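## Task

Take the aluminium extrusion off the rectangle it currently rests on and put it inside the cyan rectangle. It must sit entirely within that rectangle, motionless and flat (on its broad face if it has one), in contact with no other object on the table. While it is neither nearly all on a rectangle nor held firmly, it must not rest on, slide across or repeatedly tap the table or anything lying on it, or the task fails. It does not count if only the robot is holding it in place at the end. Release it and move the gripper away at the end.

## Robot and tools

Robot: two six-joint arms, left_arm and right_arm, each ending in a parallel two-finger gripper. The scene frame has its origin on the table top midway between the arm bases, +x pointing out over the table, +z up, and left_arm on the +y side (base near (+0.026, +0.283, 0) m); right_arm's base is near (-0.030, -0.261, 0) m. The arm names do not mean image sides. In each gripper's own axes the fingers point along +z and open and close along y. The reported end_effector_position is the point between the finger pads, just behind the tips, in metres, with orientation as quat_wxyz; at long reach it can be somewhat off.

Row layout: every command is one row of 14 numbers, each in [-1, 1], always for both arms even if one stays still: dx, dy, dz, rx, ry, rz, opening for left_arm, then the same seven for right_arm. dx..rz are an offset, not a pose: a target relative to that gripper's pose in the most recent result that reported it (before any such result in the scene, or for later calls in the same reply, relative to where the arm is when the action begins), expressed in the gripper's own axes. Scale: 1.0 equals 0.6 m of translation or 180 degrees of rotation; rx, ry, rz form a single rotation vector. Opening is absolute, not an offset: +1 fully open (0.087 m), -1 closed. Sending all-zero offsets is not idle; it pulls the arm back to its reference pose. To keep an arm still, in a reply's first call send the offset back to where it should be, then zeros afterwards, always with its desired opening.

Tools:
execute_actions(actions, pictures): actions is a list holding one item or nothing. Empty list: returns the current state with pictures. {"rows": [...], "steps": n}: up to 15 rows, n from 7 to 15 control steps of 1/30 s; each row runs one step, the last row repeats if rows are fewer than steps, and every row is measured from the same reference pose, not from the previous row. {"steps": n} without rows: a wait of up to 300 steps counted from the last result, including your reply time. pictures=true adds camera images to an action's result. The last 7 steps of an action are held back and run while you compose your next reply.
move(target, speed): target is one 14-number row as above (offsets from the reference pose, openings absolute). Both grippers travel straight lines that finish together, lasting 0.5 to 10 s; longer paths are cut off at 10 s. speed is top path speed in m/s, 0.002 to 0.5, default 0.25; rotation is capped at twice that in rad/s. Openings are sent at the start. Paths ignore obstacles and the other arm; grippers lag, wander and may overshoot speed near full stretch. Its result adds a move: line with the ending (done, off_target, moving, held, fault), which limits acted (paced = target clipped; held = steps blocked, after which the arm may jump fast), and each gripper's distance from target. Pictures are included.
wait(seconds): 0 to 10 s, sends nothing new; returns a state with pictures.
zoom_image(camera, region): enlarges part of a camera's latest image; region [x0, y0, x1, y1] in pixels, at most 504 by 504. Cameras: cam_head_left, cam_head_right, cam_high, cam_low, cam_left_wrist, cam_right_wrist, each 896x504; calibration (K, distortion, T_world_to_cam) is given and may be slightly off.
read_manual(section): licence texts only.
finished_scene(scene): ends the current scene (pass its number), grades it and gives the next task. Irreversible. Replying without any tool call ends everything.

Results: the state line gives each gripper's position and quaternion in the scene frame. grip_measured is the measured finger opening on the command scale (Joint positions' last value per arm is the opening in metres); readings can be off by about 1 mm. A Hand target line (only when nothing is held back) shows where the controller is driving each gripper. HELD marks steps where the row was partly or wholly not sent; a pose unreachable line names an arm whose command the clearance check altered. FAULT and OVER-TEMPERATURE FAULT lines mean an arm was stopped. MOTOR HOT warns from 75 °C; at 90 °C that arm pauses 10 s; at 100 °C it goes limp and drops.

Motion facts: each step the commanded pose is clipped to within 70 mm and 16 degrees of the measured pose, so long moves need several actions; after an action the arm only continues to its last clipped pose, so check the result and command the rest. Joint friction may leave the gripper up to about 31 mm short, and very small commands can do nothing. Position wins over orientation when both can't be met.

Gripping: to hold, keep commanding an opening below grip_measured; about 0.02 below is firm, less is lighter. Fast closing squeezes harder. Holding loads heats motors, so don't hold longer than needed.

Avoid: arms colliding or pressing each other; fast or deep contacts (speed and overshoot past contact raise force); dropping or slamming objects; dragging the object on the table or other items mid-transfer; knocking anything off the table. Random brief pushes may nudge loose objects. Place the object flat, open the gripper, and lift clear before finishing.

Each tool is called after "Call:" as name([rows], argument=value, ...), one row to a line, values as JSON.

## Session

Call:
execute_actions(actions=[])

Scene clock: 0.00 s of 4200.00 s.
left_arm: end_effector_position=(+0.1777, -0.0614, +0.2898) grip_measured=+1.000 end_effector_quat_wxyz=(+0.288, +0.051, +0.913, -0.283) | right_arm: end_effector_position=(+0.4557, -0.1514, +0.1336) grip_measured=+1.000 end_effector_quat_wxyz=(+0.673, -0.557, +0.441, +0.209)
Joint positions: left_arm=[-1.326  1.434  1.635 -0.973 -0.258 -0.965  0.087] | right_arm=[-0.052  2.069  1.069  0.969 -1.315 -0.63   0.087]
Joint velocities: left_arm=[-0.007 -0.022 -0.007  0.007 -0.037  0.007  0.   ] | right_arm=[-0.007  0.002 -0.007 -0.007 -0.095  0.007  0.   ]
Motor temperatures (°C, as the motors report them): left_arm=[20 22 22 20 18 18] | right_arm=[18 21 21 22 20 19]
Hand target (left_arm): +0.178, -0.061, +0.290; +0.288, +0.051, +0.913, -0.283
Hand target (right_arm): +0.456, -0.151, +0.134; +0.673, -0.557, +0.441, +0.209
camera_calibration (this result's frames):
cam_left_wrist: T_world_to_cam=[[-0.252135, -0.836346, 0.486778, -0.143914], [-0.910332, 0.375609, 0.173821, 0.153877], [-0.328213, -0.399303, -0.856057, 0.429674], [0, 0, 0, 1]] pos_world=[0.244818, -0.00658913, 0.411132]
cam_right_wrist: T_world_to_cam=[[0.765962, -0.31709, 0.559245, -0.474528], [0.0286289, -0.852212, -0.522412, -0.0586826], [0.642248, 0.416159, -0.643685, 0.00221017], [0, 0, 0, 1]] pos_world=[0.363731, -0.201398, 0.236144]

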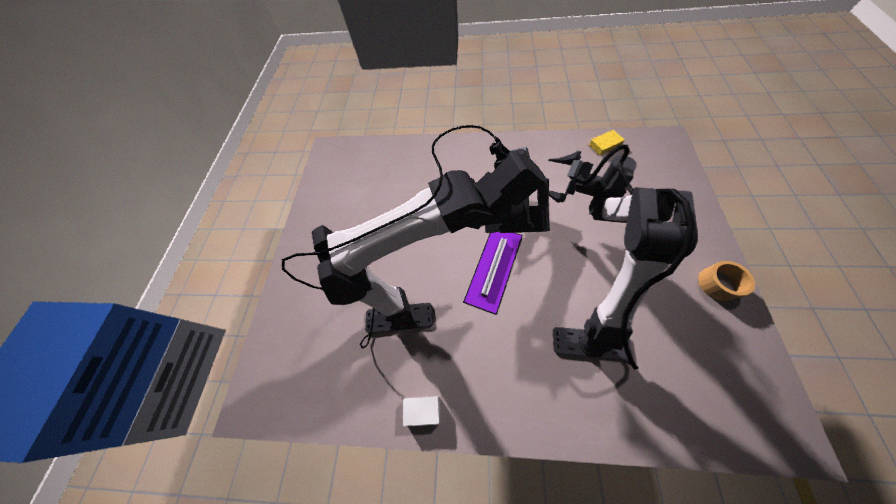

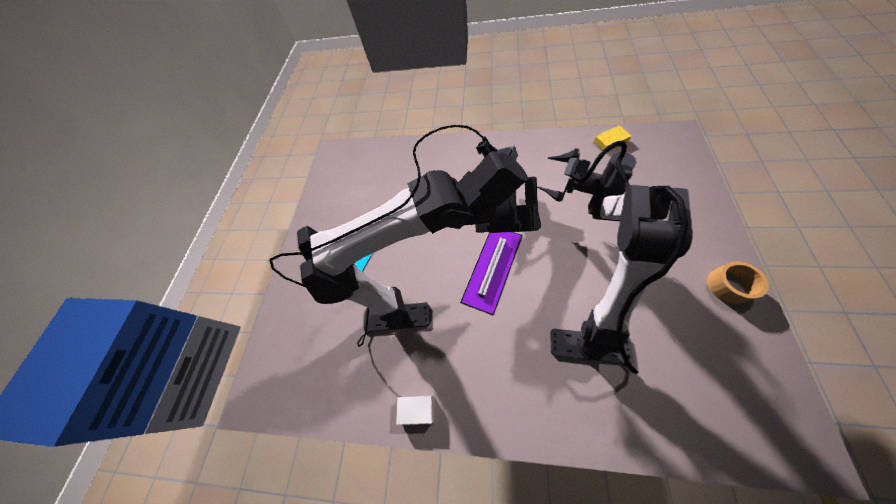

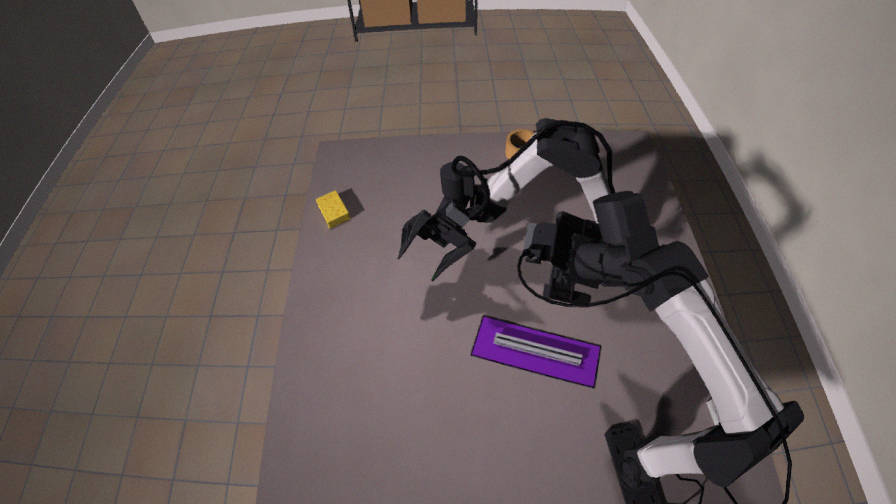

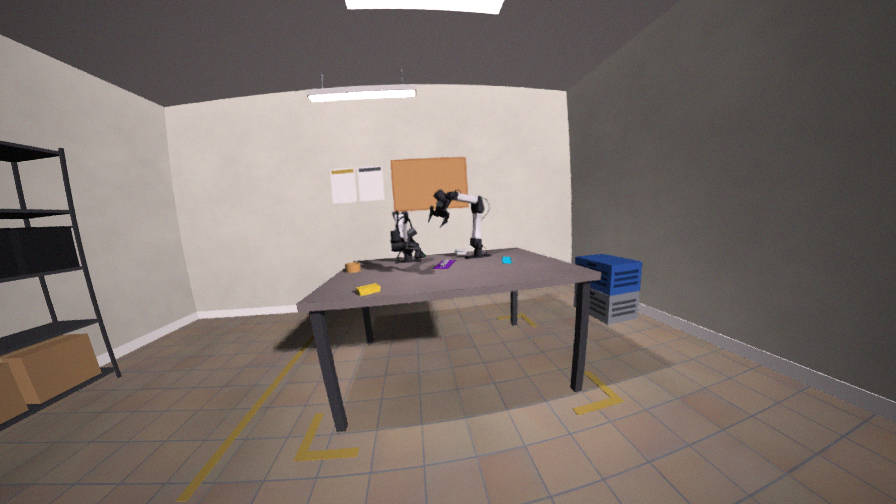

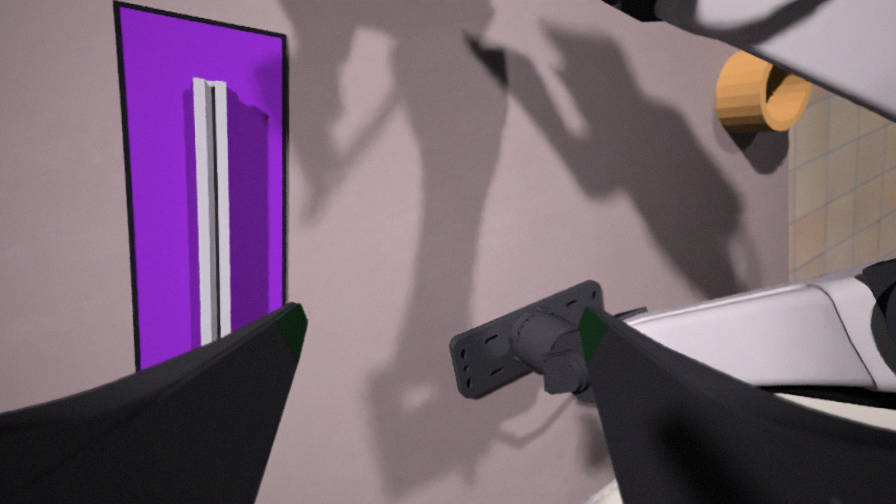

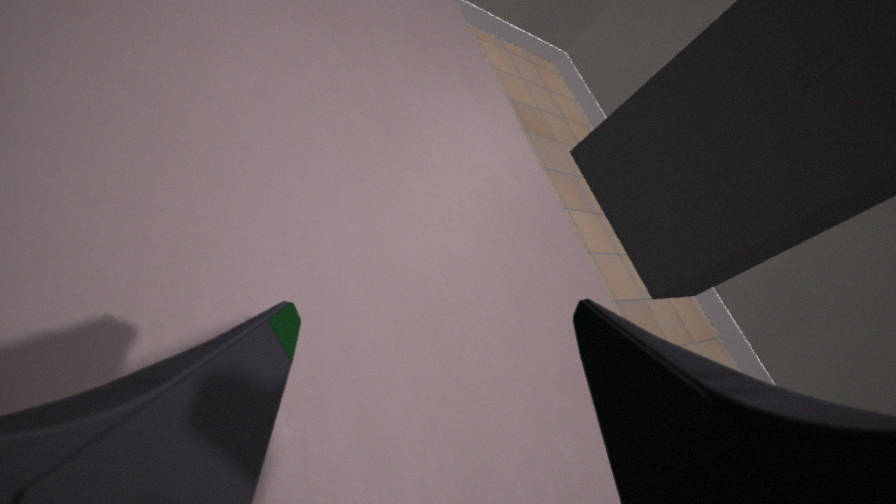

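Call:
zoom_image(camera="cam_head_left", region=[440, 220, 550, 320])

Call:
zoom_image(camera="cam_high", region=[460, 300, 620, 400])

Call:
zoom_image(camera="cam_low", region=[420, 240, 540, 280])

Call:
zoom_image(camera="cam_head_right", region=[300, 210, 420, 310])

Region (440, 220, 550, 320) of cam_head_left's 896x504 image, scaled by 4.582, with more detail than that image has; it fills the top 458 rows of this view, and the rest is white.

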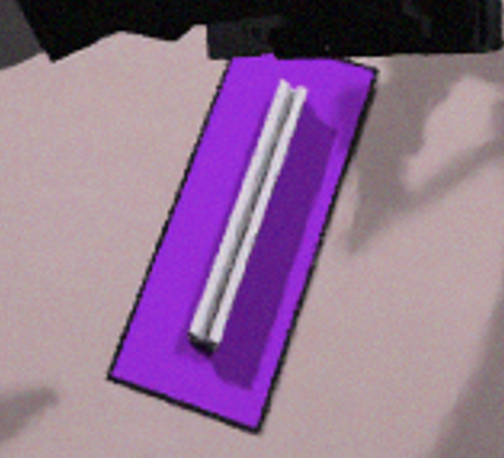

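Region (460, 300, 620, 400) of cam_high's 896x504 image, scaled by 3.150, with more detail than that image has; it fills the top 315 rows of this view, and the rest is white.

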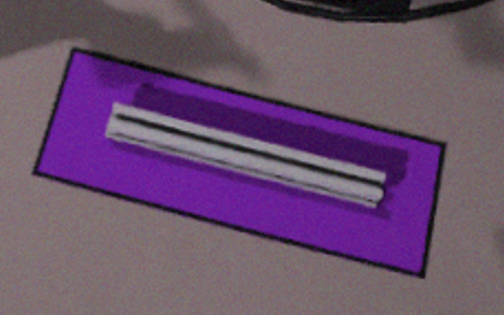

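Region (420, 240, 540, 280) of cam_low's 896x504 image, scaled by 4.200, with more detail than that image has.

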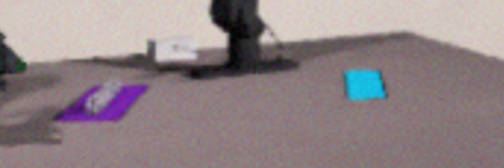

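Region (300, 210, 420, 310) of cam_head_right's 896x504 image, scaled by 4.200, with more detail than that image has.

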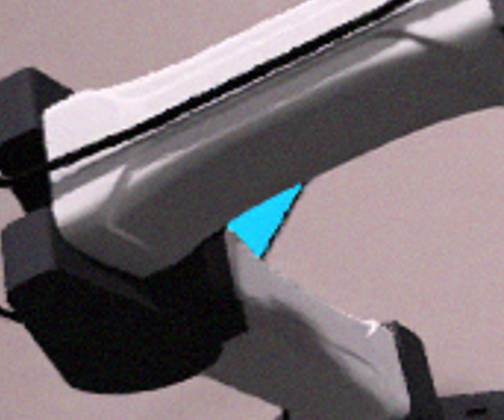

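Call:
move(target=[0.1807, 0.2364, 0.2238, -0.1495, 0.2192, 0.0733, 1, 0,0,0,0,0,0,1], speed=0.3)

Scene clock: 4.50 s of 4200.00 s.
left_arm: end_effector_position=(+0.1873, -0.0213, +0.0635) grip_measured=+1.000 end_effector_quat_wxyz=(+0.000, +0.178, +0.984, +0.004) | right_arm: end_effector_position=(+0.4557, -0.1514, +0.1336) grip_measured=+1.000 end_effector_quat_wxyz=(+0.673, -0.557, +0.441, +0.209)
Joint positions: left_arm=[-1.152  1.998  1.595 -1.174 -0.006 -0.655  0.087] | right_arm=[-0.052  2.069  1.069  0.969 -1.315 -0.63   0.087]
Joint velocities: left_arm=[-0.002 -0.007  0.012  0.007 -0.007 -0.007  0.   ] | right_arm=[-0.017 -0.007 -0.017  0.022  0.037 -0.007  0.   ]
Motor temperatures (°C, as the motors report them): left_arm=[20 22 23 21 18 18] | right_arm=[18 23 21 23 20 19]
Hand target (left_arm): +0.192, -0.023, +0.068; +0.000, +0.176, +0.984, -0.001
Hand target (right_arm): +0.456, -0.151, +0.134; +0.673, -0.557, +0.441, +0.209
Off the commanded pose (left_arm): 0.008 m, 0 deg.
Off the commanded pose (right_arm): 0.000 m, 0 deg.
Kept back: nothing.
move: done
camera_calibration (this result's frames):
cam_left_wrist: T_world_to_cam=[[-0.346888, -0.937829, -0.0120768, 0.0494288], [-0.595856, 0.210418, 0.775036, 0.0863138], [-0.724309, 0.276047, -0.631802, 0.329445], [0, 0, 0, 1]] pos_world=[0.307197, -0.0627485, 0.141845]
cam_right_wrist: T_world_to_cam=[[0.765962, -0.31709, 0.559245, -0.474528], [0.0286289, -0.852212, -0.522412, -0.0586826], [0.642248, 0.416159, -0.643685, 0.00221017], [0, 0, 0, 1]] pos_world=[0.363731, -0.201398, 0.236144]

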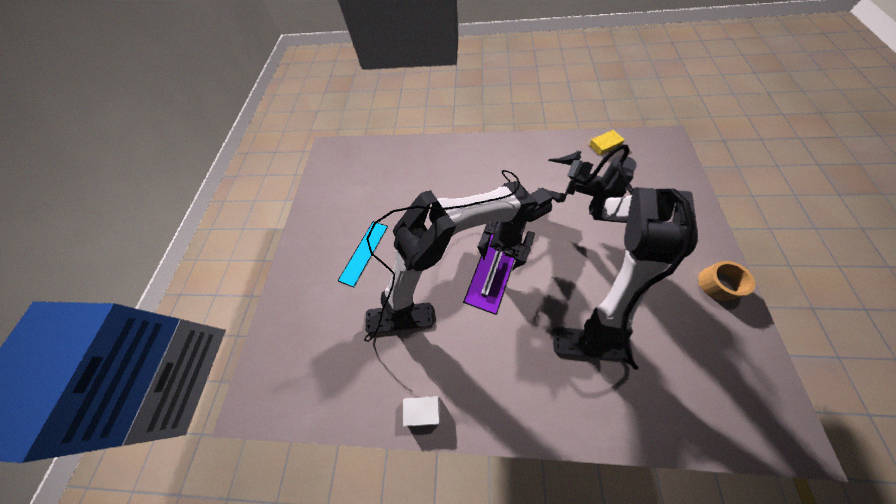

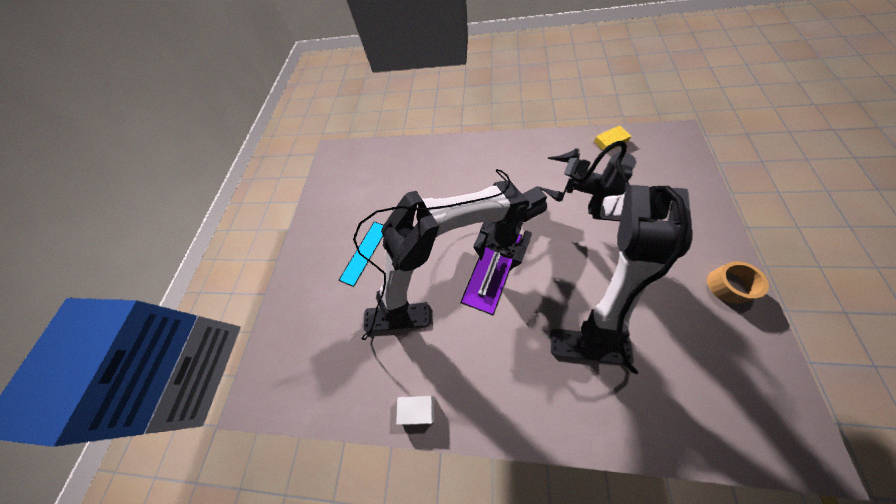

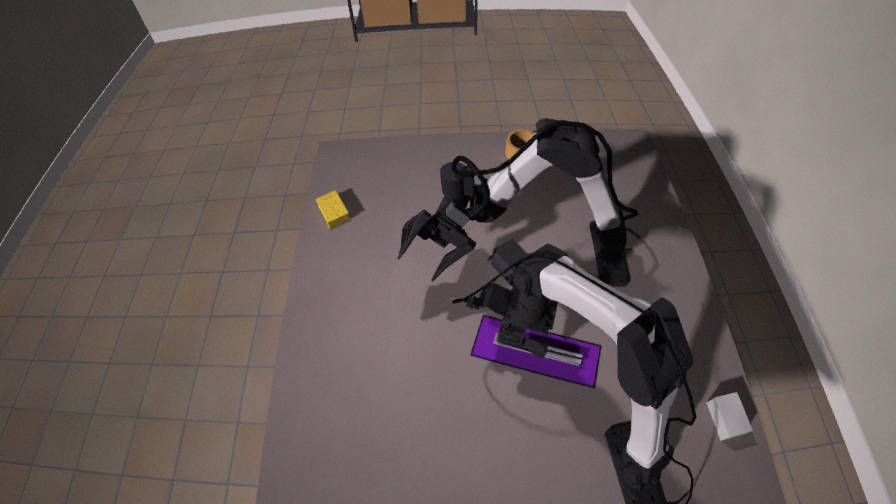

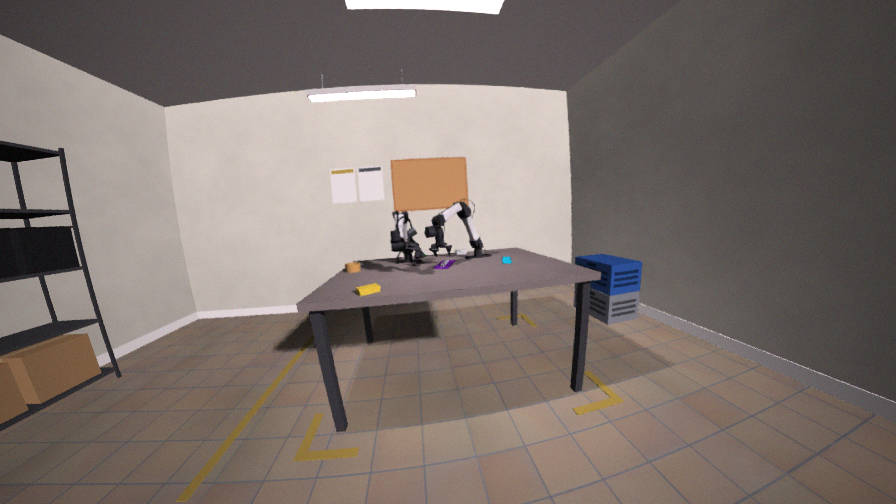

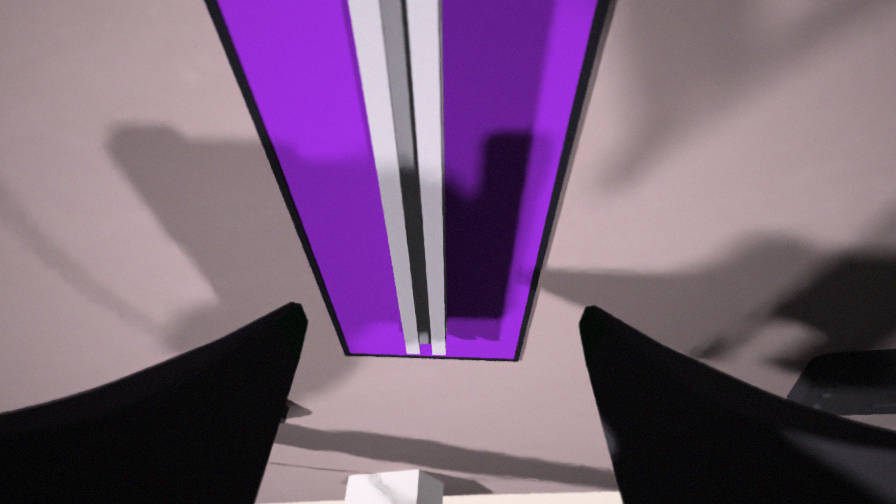

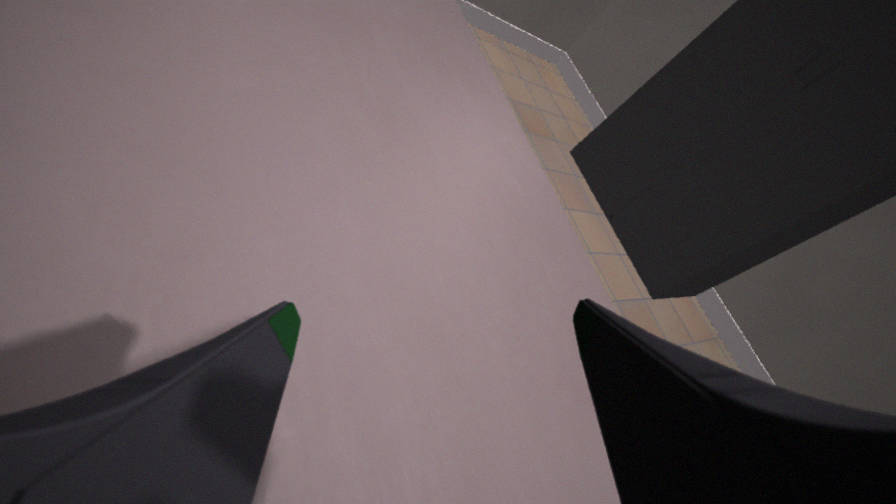

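Call:
move(target=[0.0167, 0.021, 0.089, 0, 0, 0, 1, 0,0,0,0,0,0,1], speed=0.12)

Scene clock: 6.40 s of 4200.00 s.
left_arm: end_effector_position=(+0.1773, -0.0047, +0.0137) grip_measured=+1.000 end_effector_quat_wxyz=(-0.007, +0.183, +0.983, +0.012) | right_arm: end_effector_position=(+0.4557, -0.1514, +0.1336) grip_measured=+1.000 end_effector_quat_wxyz=(+0.673, -0.557, +0.441, +0.209)
Joint positions: left_arm=[-1.152  1.998  1.387 -0.987 -0.006 -0.645  0.087] | right_arm=[-0.052  2.069  1.069  0.969 -1.315 -0.63   0.087]
Joint velocities: left_arm=[ 0.002 -0.012 -0.007  0.022  0.007 -0.007  0.   ] | right_arm=[ 0.007  0.012  0.007 -0.007  0.022 -0.081  0.   ]
Motor temperatures (°C, as the motors report them): left_arm=[20 22 23 21 18 18] | right_arm=[18 24 21 23 20 19]
Hand target (left_arm): +0.183, -0.005, +0.010; +0.000, +0.178, +0.984, +0.004
Hand target (right_arm): +0.456, -0.151, +0.134; +0.673, -0.557, +0.441, +0.209
Off the commanded pose (left_arm): 0.006 m, 1 deg.
Off the commanded pose (right_arm): 0.000 m, 0 deg.
Kept back: nothing.
move: done
camera_calibration (this result's frames):
cam_left_wrist: T_world_to_cam=[[-0.356383, -0.934006, -0.0249612, 0.0628242], [-0.58485, 0.202164, 0.785544, 0.113319], [-0.728657, 0.294553, -0.618302, 0.286836], [0, 0, 0, 1]] pos_world=[0.297669, -0.0487194, 0.0899028]
cam_right_wrist: T_world_to_cam=[[0.765962, -0.31709, 0.559245, -0.474528], [0.0286289, -0.852212, -0.522412, -0.0586826], [0.642248, 0.416159, -0.643685, 0.00221017], [0, 0, 0, 1]] pos_world=[0.363731, -0.201398, 0.236144]

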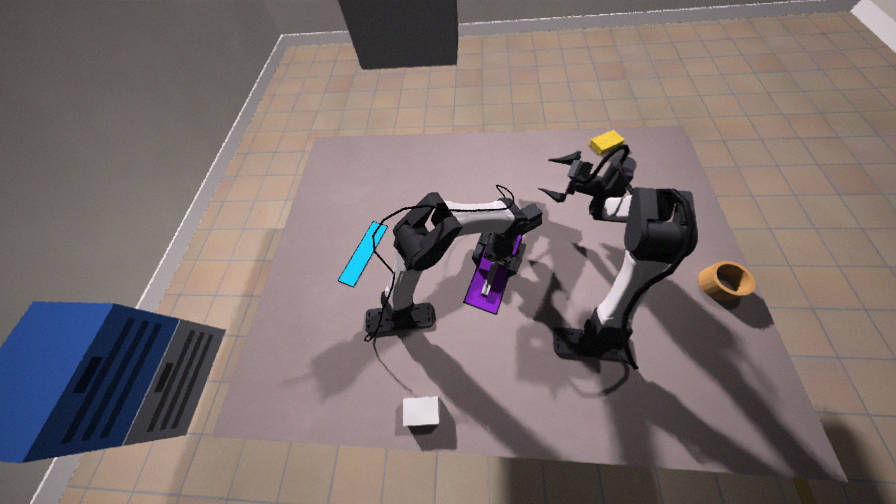

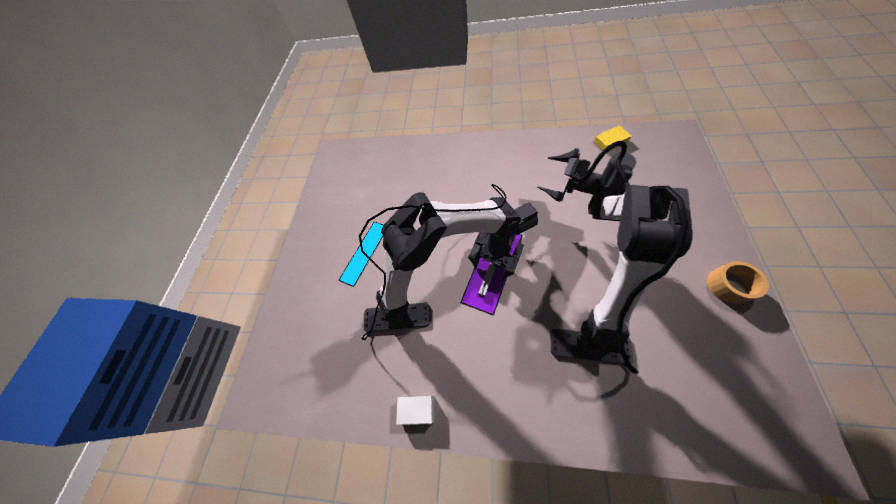

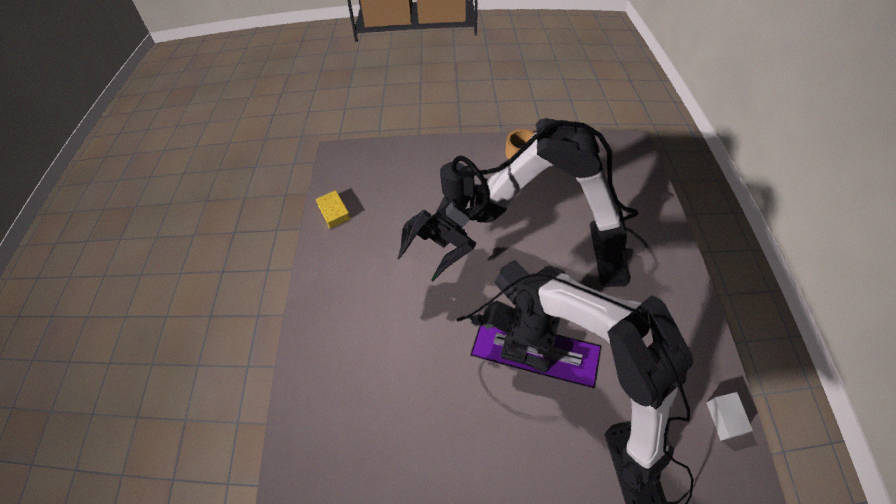

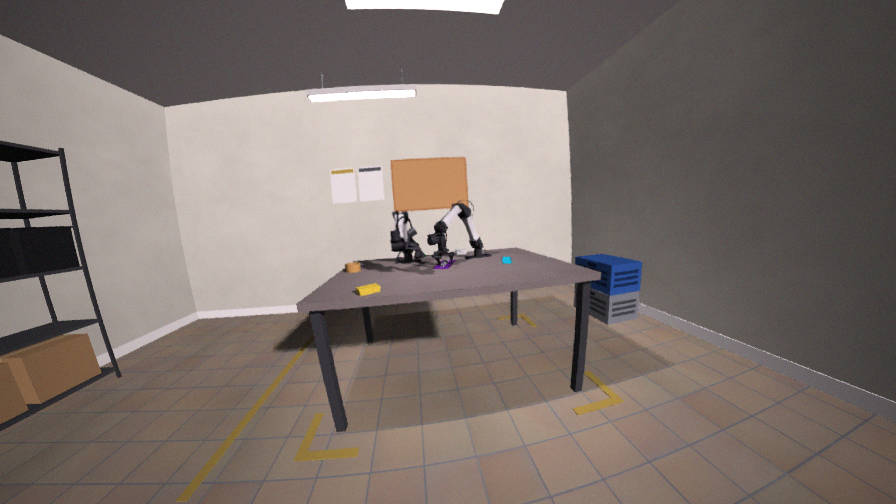

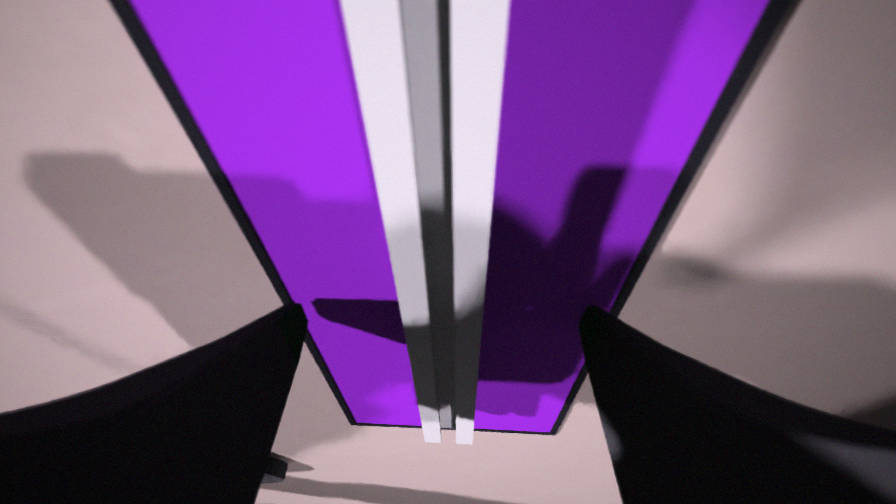

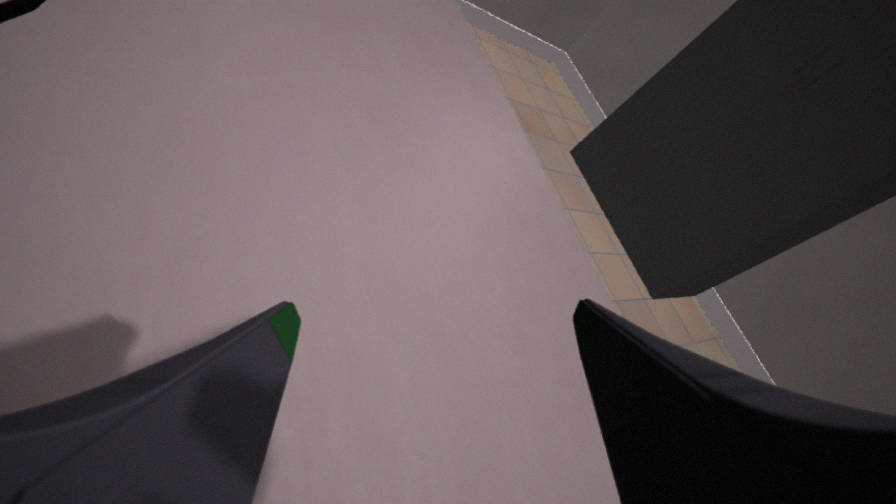

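Call:
move(target=[0, 0, 0, 0, 0, 0, -0.5, 0,0,0,0,0,0,1], speed=0.1)

Call:
zoom_image(camera="cam_head_left", region=[320, 210, 410, 300])

Call:
zoom_image(camera="cam_head_right", region=[320, 210, 410, 300])

Scene clock: 7.40 s of 4200.00 s.
left_arm: end_effector_position=(+0.1773, -0.0047, +0.0137) grip_measured=-0.500 end_effector_quat_wxyz=(-0.007, +0.183, +0.983, +0.012) | right_arm: end_effector_position=(+0.4557, -0.1514, +0.1336) grip_measured=+1.000 end_effector_quat_wxyz=(+0.673, -0.557, +0.441, +0.209)
Joint positions: left_arm=[-1.152  1.998  1.387 -0.987 -0.005 -0.644  0.022] | right_arm=[-0.052  2.069  1.069  0.969 -1.315 -0.63   0.087]
Joint velocities: left_arm=[ 0.007  0.007 -0.022 -0.051  0.037 -0.022  0.001] | right_arm=[-0.032 -0.007  0.007 -0.051 -0.022  0.022  0.   ]
Motor temperatures (°C, as the motors report them): left_arm=[20 23 23 21 18 18] | right_arm=[18 24 21 24 20 19]
Hand target (left_arm): +0.177, -0.005, +0.014; -0.007, +0.182, +0.983, +0.012
Hand target (right_arm): +0.456, -0.151, +0.134; +0.673, -0.557, +0.441, +0.209
Off the commanded pose (left_arm): 0.000 m, 0 deg.
Off the commanded pose (right_arm): 0.000 m, 0 deg.
Kept back: nothing.
move: done
camera_calibration (this result's frames):
cam_left_wrist: T_world_to_cam=[[-0.35745, -0.933607, -0.0246362, 0.0630051], [-0.584344, 0.202994, 0.785707, 0.113198], [-0.728541, 0.295247, -0.618108, 0.286791], [0, 0, 0, 1]] pos_world=[0.297607, -0.0488309, 0.0898799]
cam_right_wrist: T_world_to_cam=[[0.765962, -0.31709, 0.559245, -0.474528], [0.0286289, -0.852212, -0.522412, -0.0586826], [0.642248, 0.416159, -0.643685, 0.00221017], [0, 0, 0, 1]] pos_world=[0.363731, -0.201398, 0.236144]

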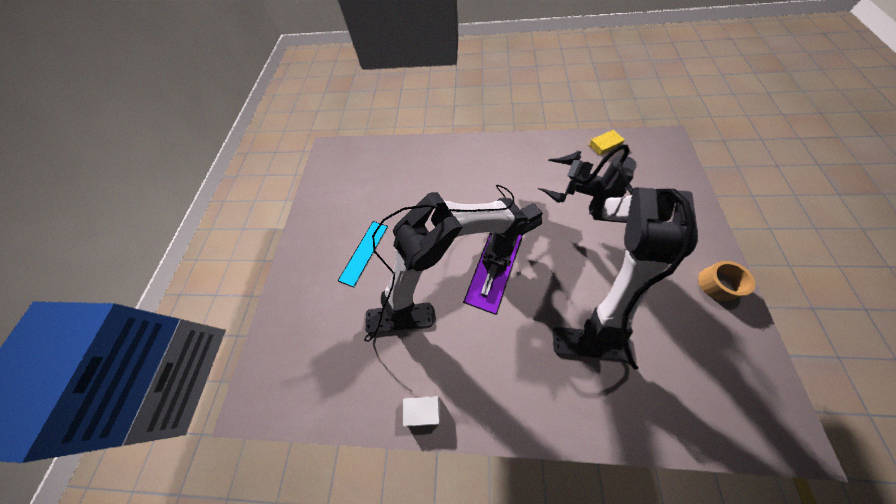

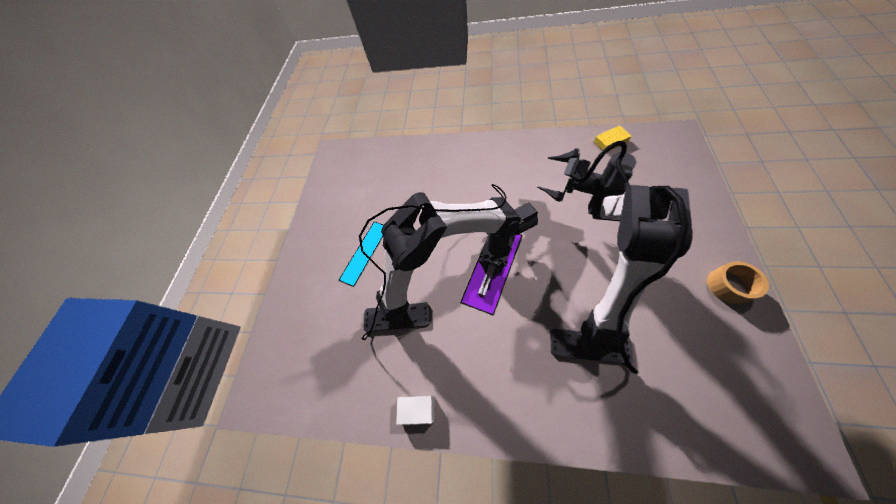

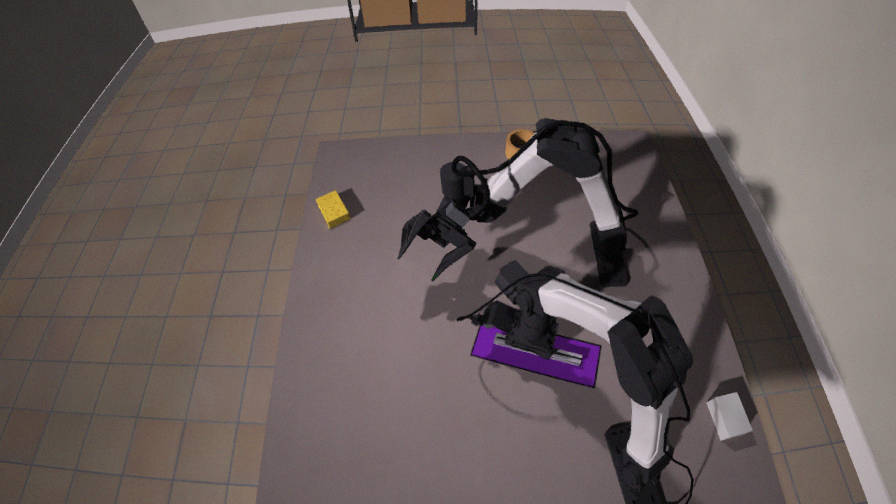

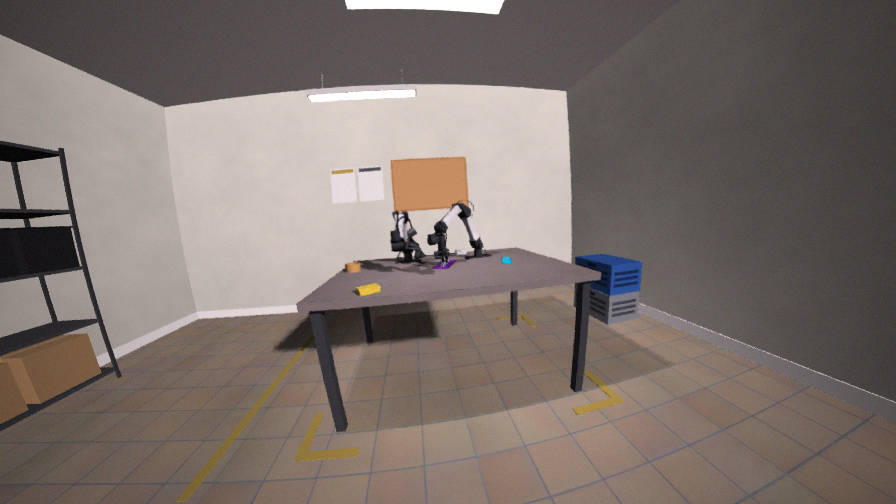

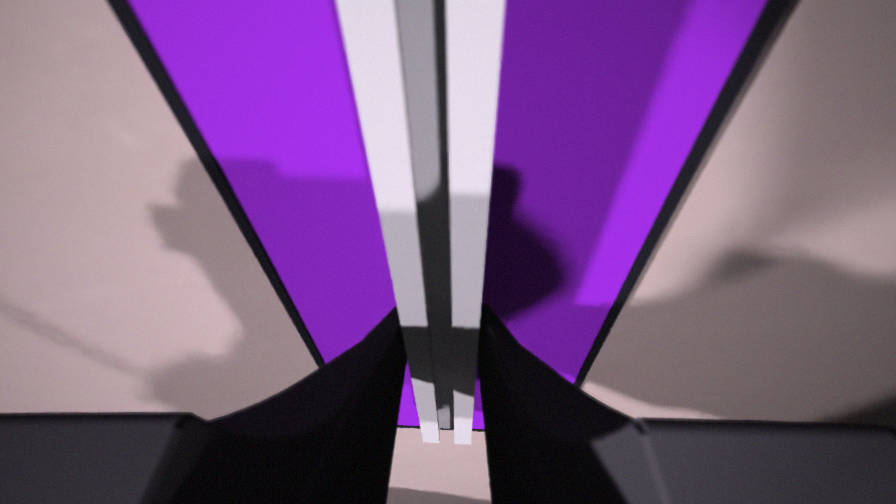

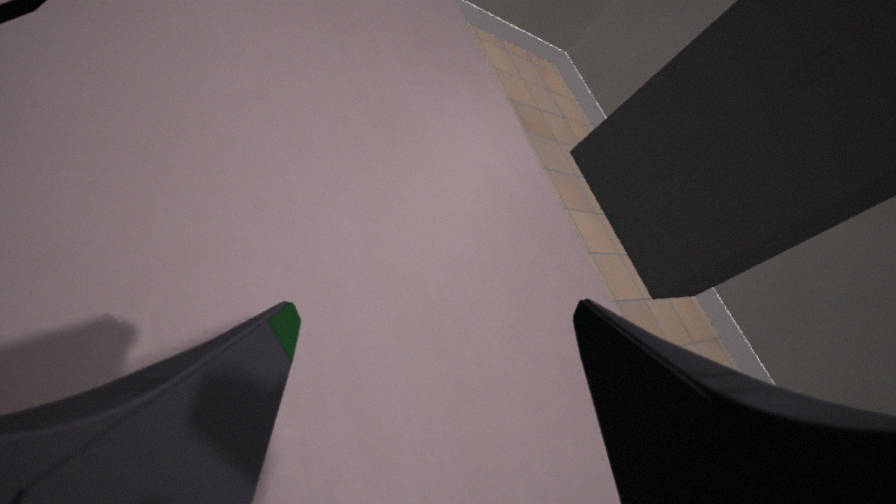

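Region (320, 210, 410, 300) of cam_head_left's 896x504 image, scaled by 5.600, with more detail than that image has.

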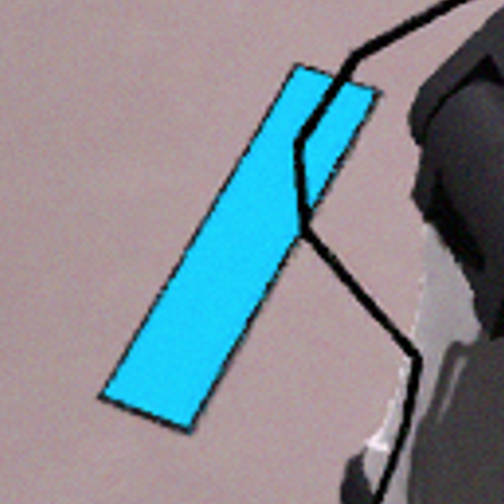

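Region (320, 210, 410, 300) of cam_head_right's 896x504 image, scaled by 5.600, with more detail than that image has.

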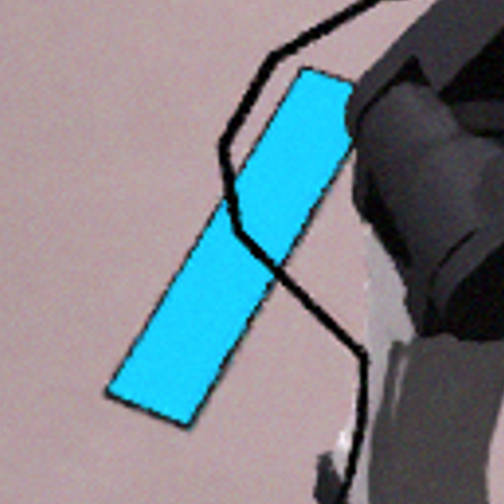

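Call:
execute_actions([
  {"rows": [[0, 0, 0, 0, 0, 0, -0.58, 0,0,0,0,0,0,1]], "steps": 15},
])

Scene clock: 7.80 s of 4200.00 s.
left_arm: end_effector_position=(+0.1772, -0.0047, +0.0137) grip_measured=-0.551 end_effector_quat_wxyz=(-0.007, +0.183, +0.983, +0.012) | right_arm: end_effector_position=(+0.4557, -0.1514, +0.1336) grip_measured=+1.000 end_effector_quat_wxyz=(+0.673, -0.557, +0.441, +0.209)
Joint positions: left_arm=[-1.152  1.998  1.387 -0.987 -0.005 -0.644  0.02 ] | right_arm=[-0.052  2.069  1.069  0.969 -1.315 -0.63   0.087]
Joint velocities: left_arm=[ 0.007 -0.007 -0.002 -0.022 -0.037 -0.051 -0.002] | right_arm=[-0.002  0.002 -0.012 -0.095 -0.007  0.081  0.   ]
Motor temperatures (°C, as the motors report them): left_arm=[20 23 23 21 18 18] | right_arm=[18 24 21 24 20 19]
Steps of this call (steps 1 to 4: nothing new was sent; steps 5 to 12: the first 8 steps of this action). Readings (end_effector_position):
5: left_arm (+0.1772, -0.0047, +0.0137) | right_arm (+0.4557, -0.1514, +0.1336)
6: left_arm (+0.1772, -0.0047, +0.0137) | right_arm (+0.4557, -0.1514, +0.1336)
8: left_arm (+0.1772, -0.0047, +0.0137) | right_arm (+0.4557, -0.1514, +0.1336)
12: the state above


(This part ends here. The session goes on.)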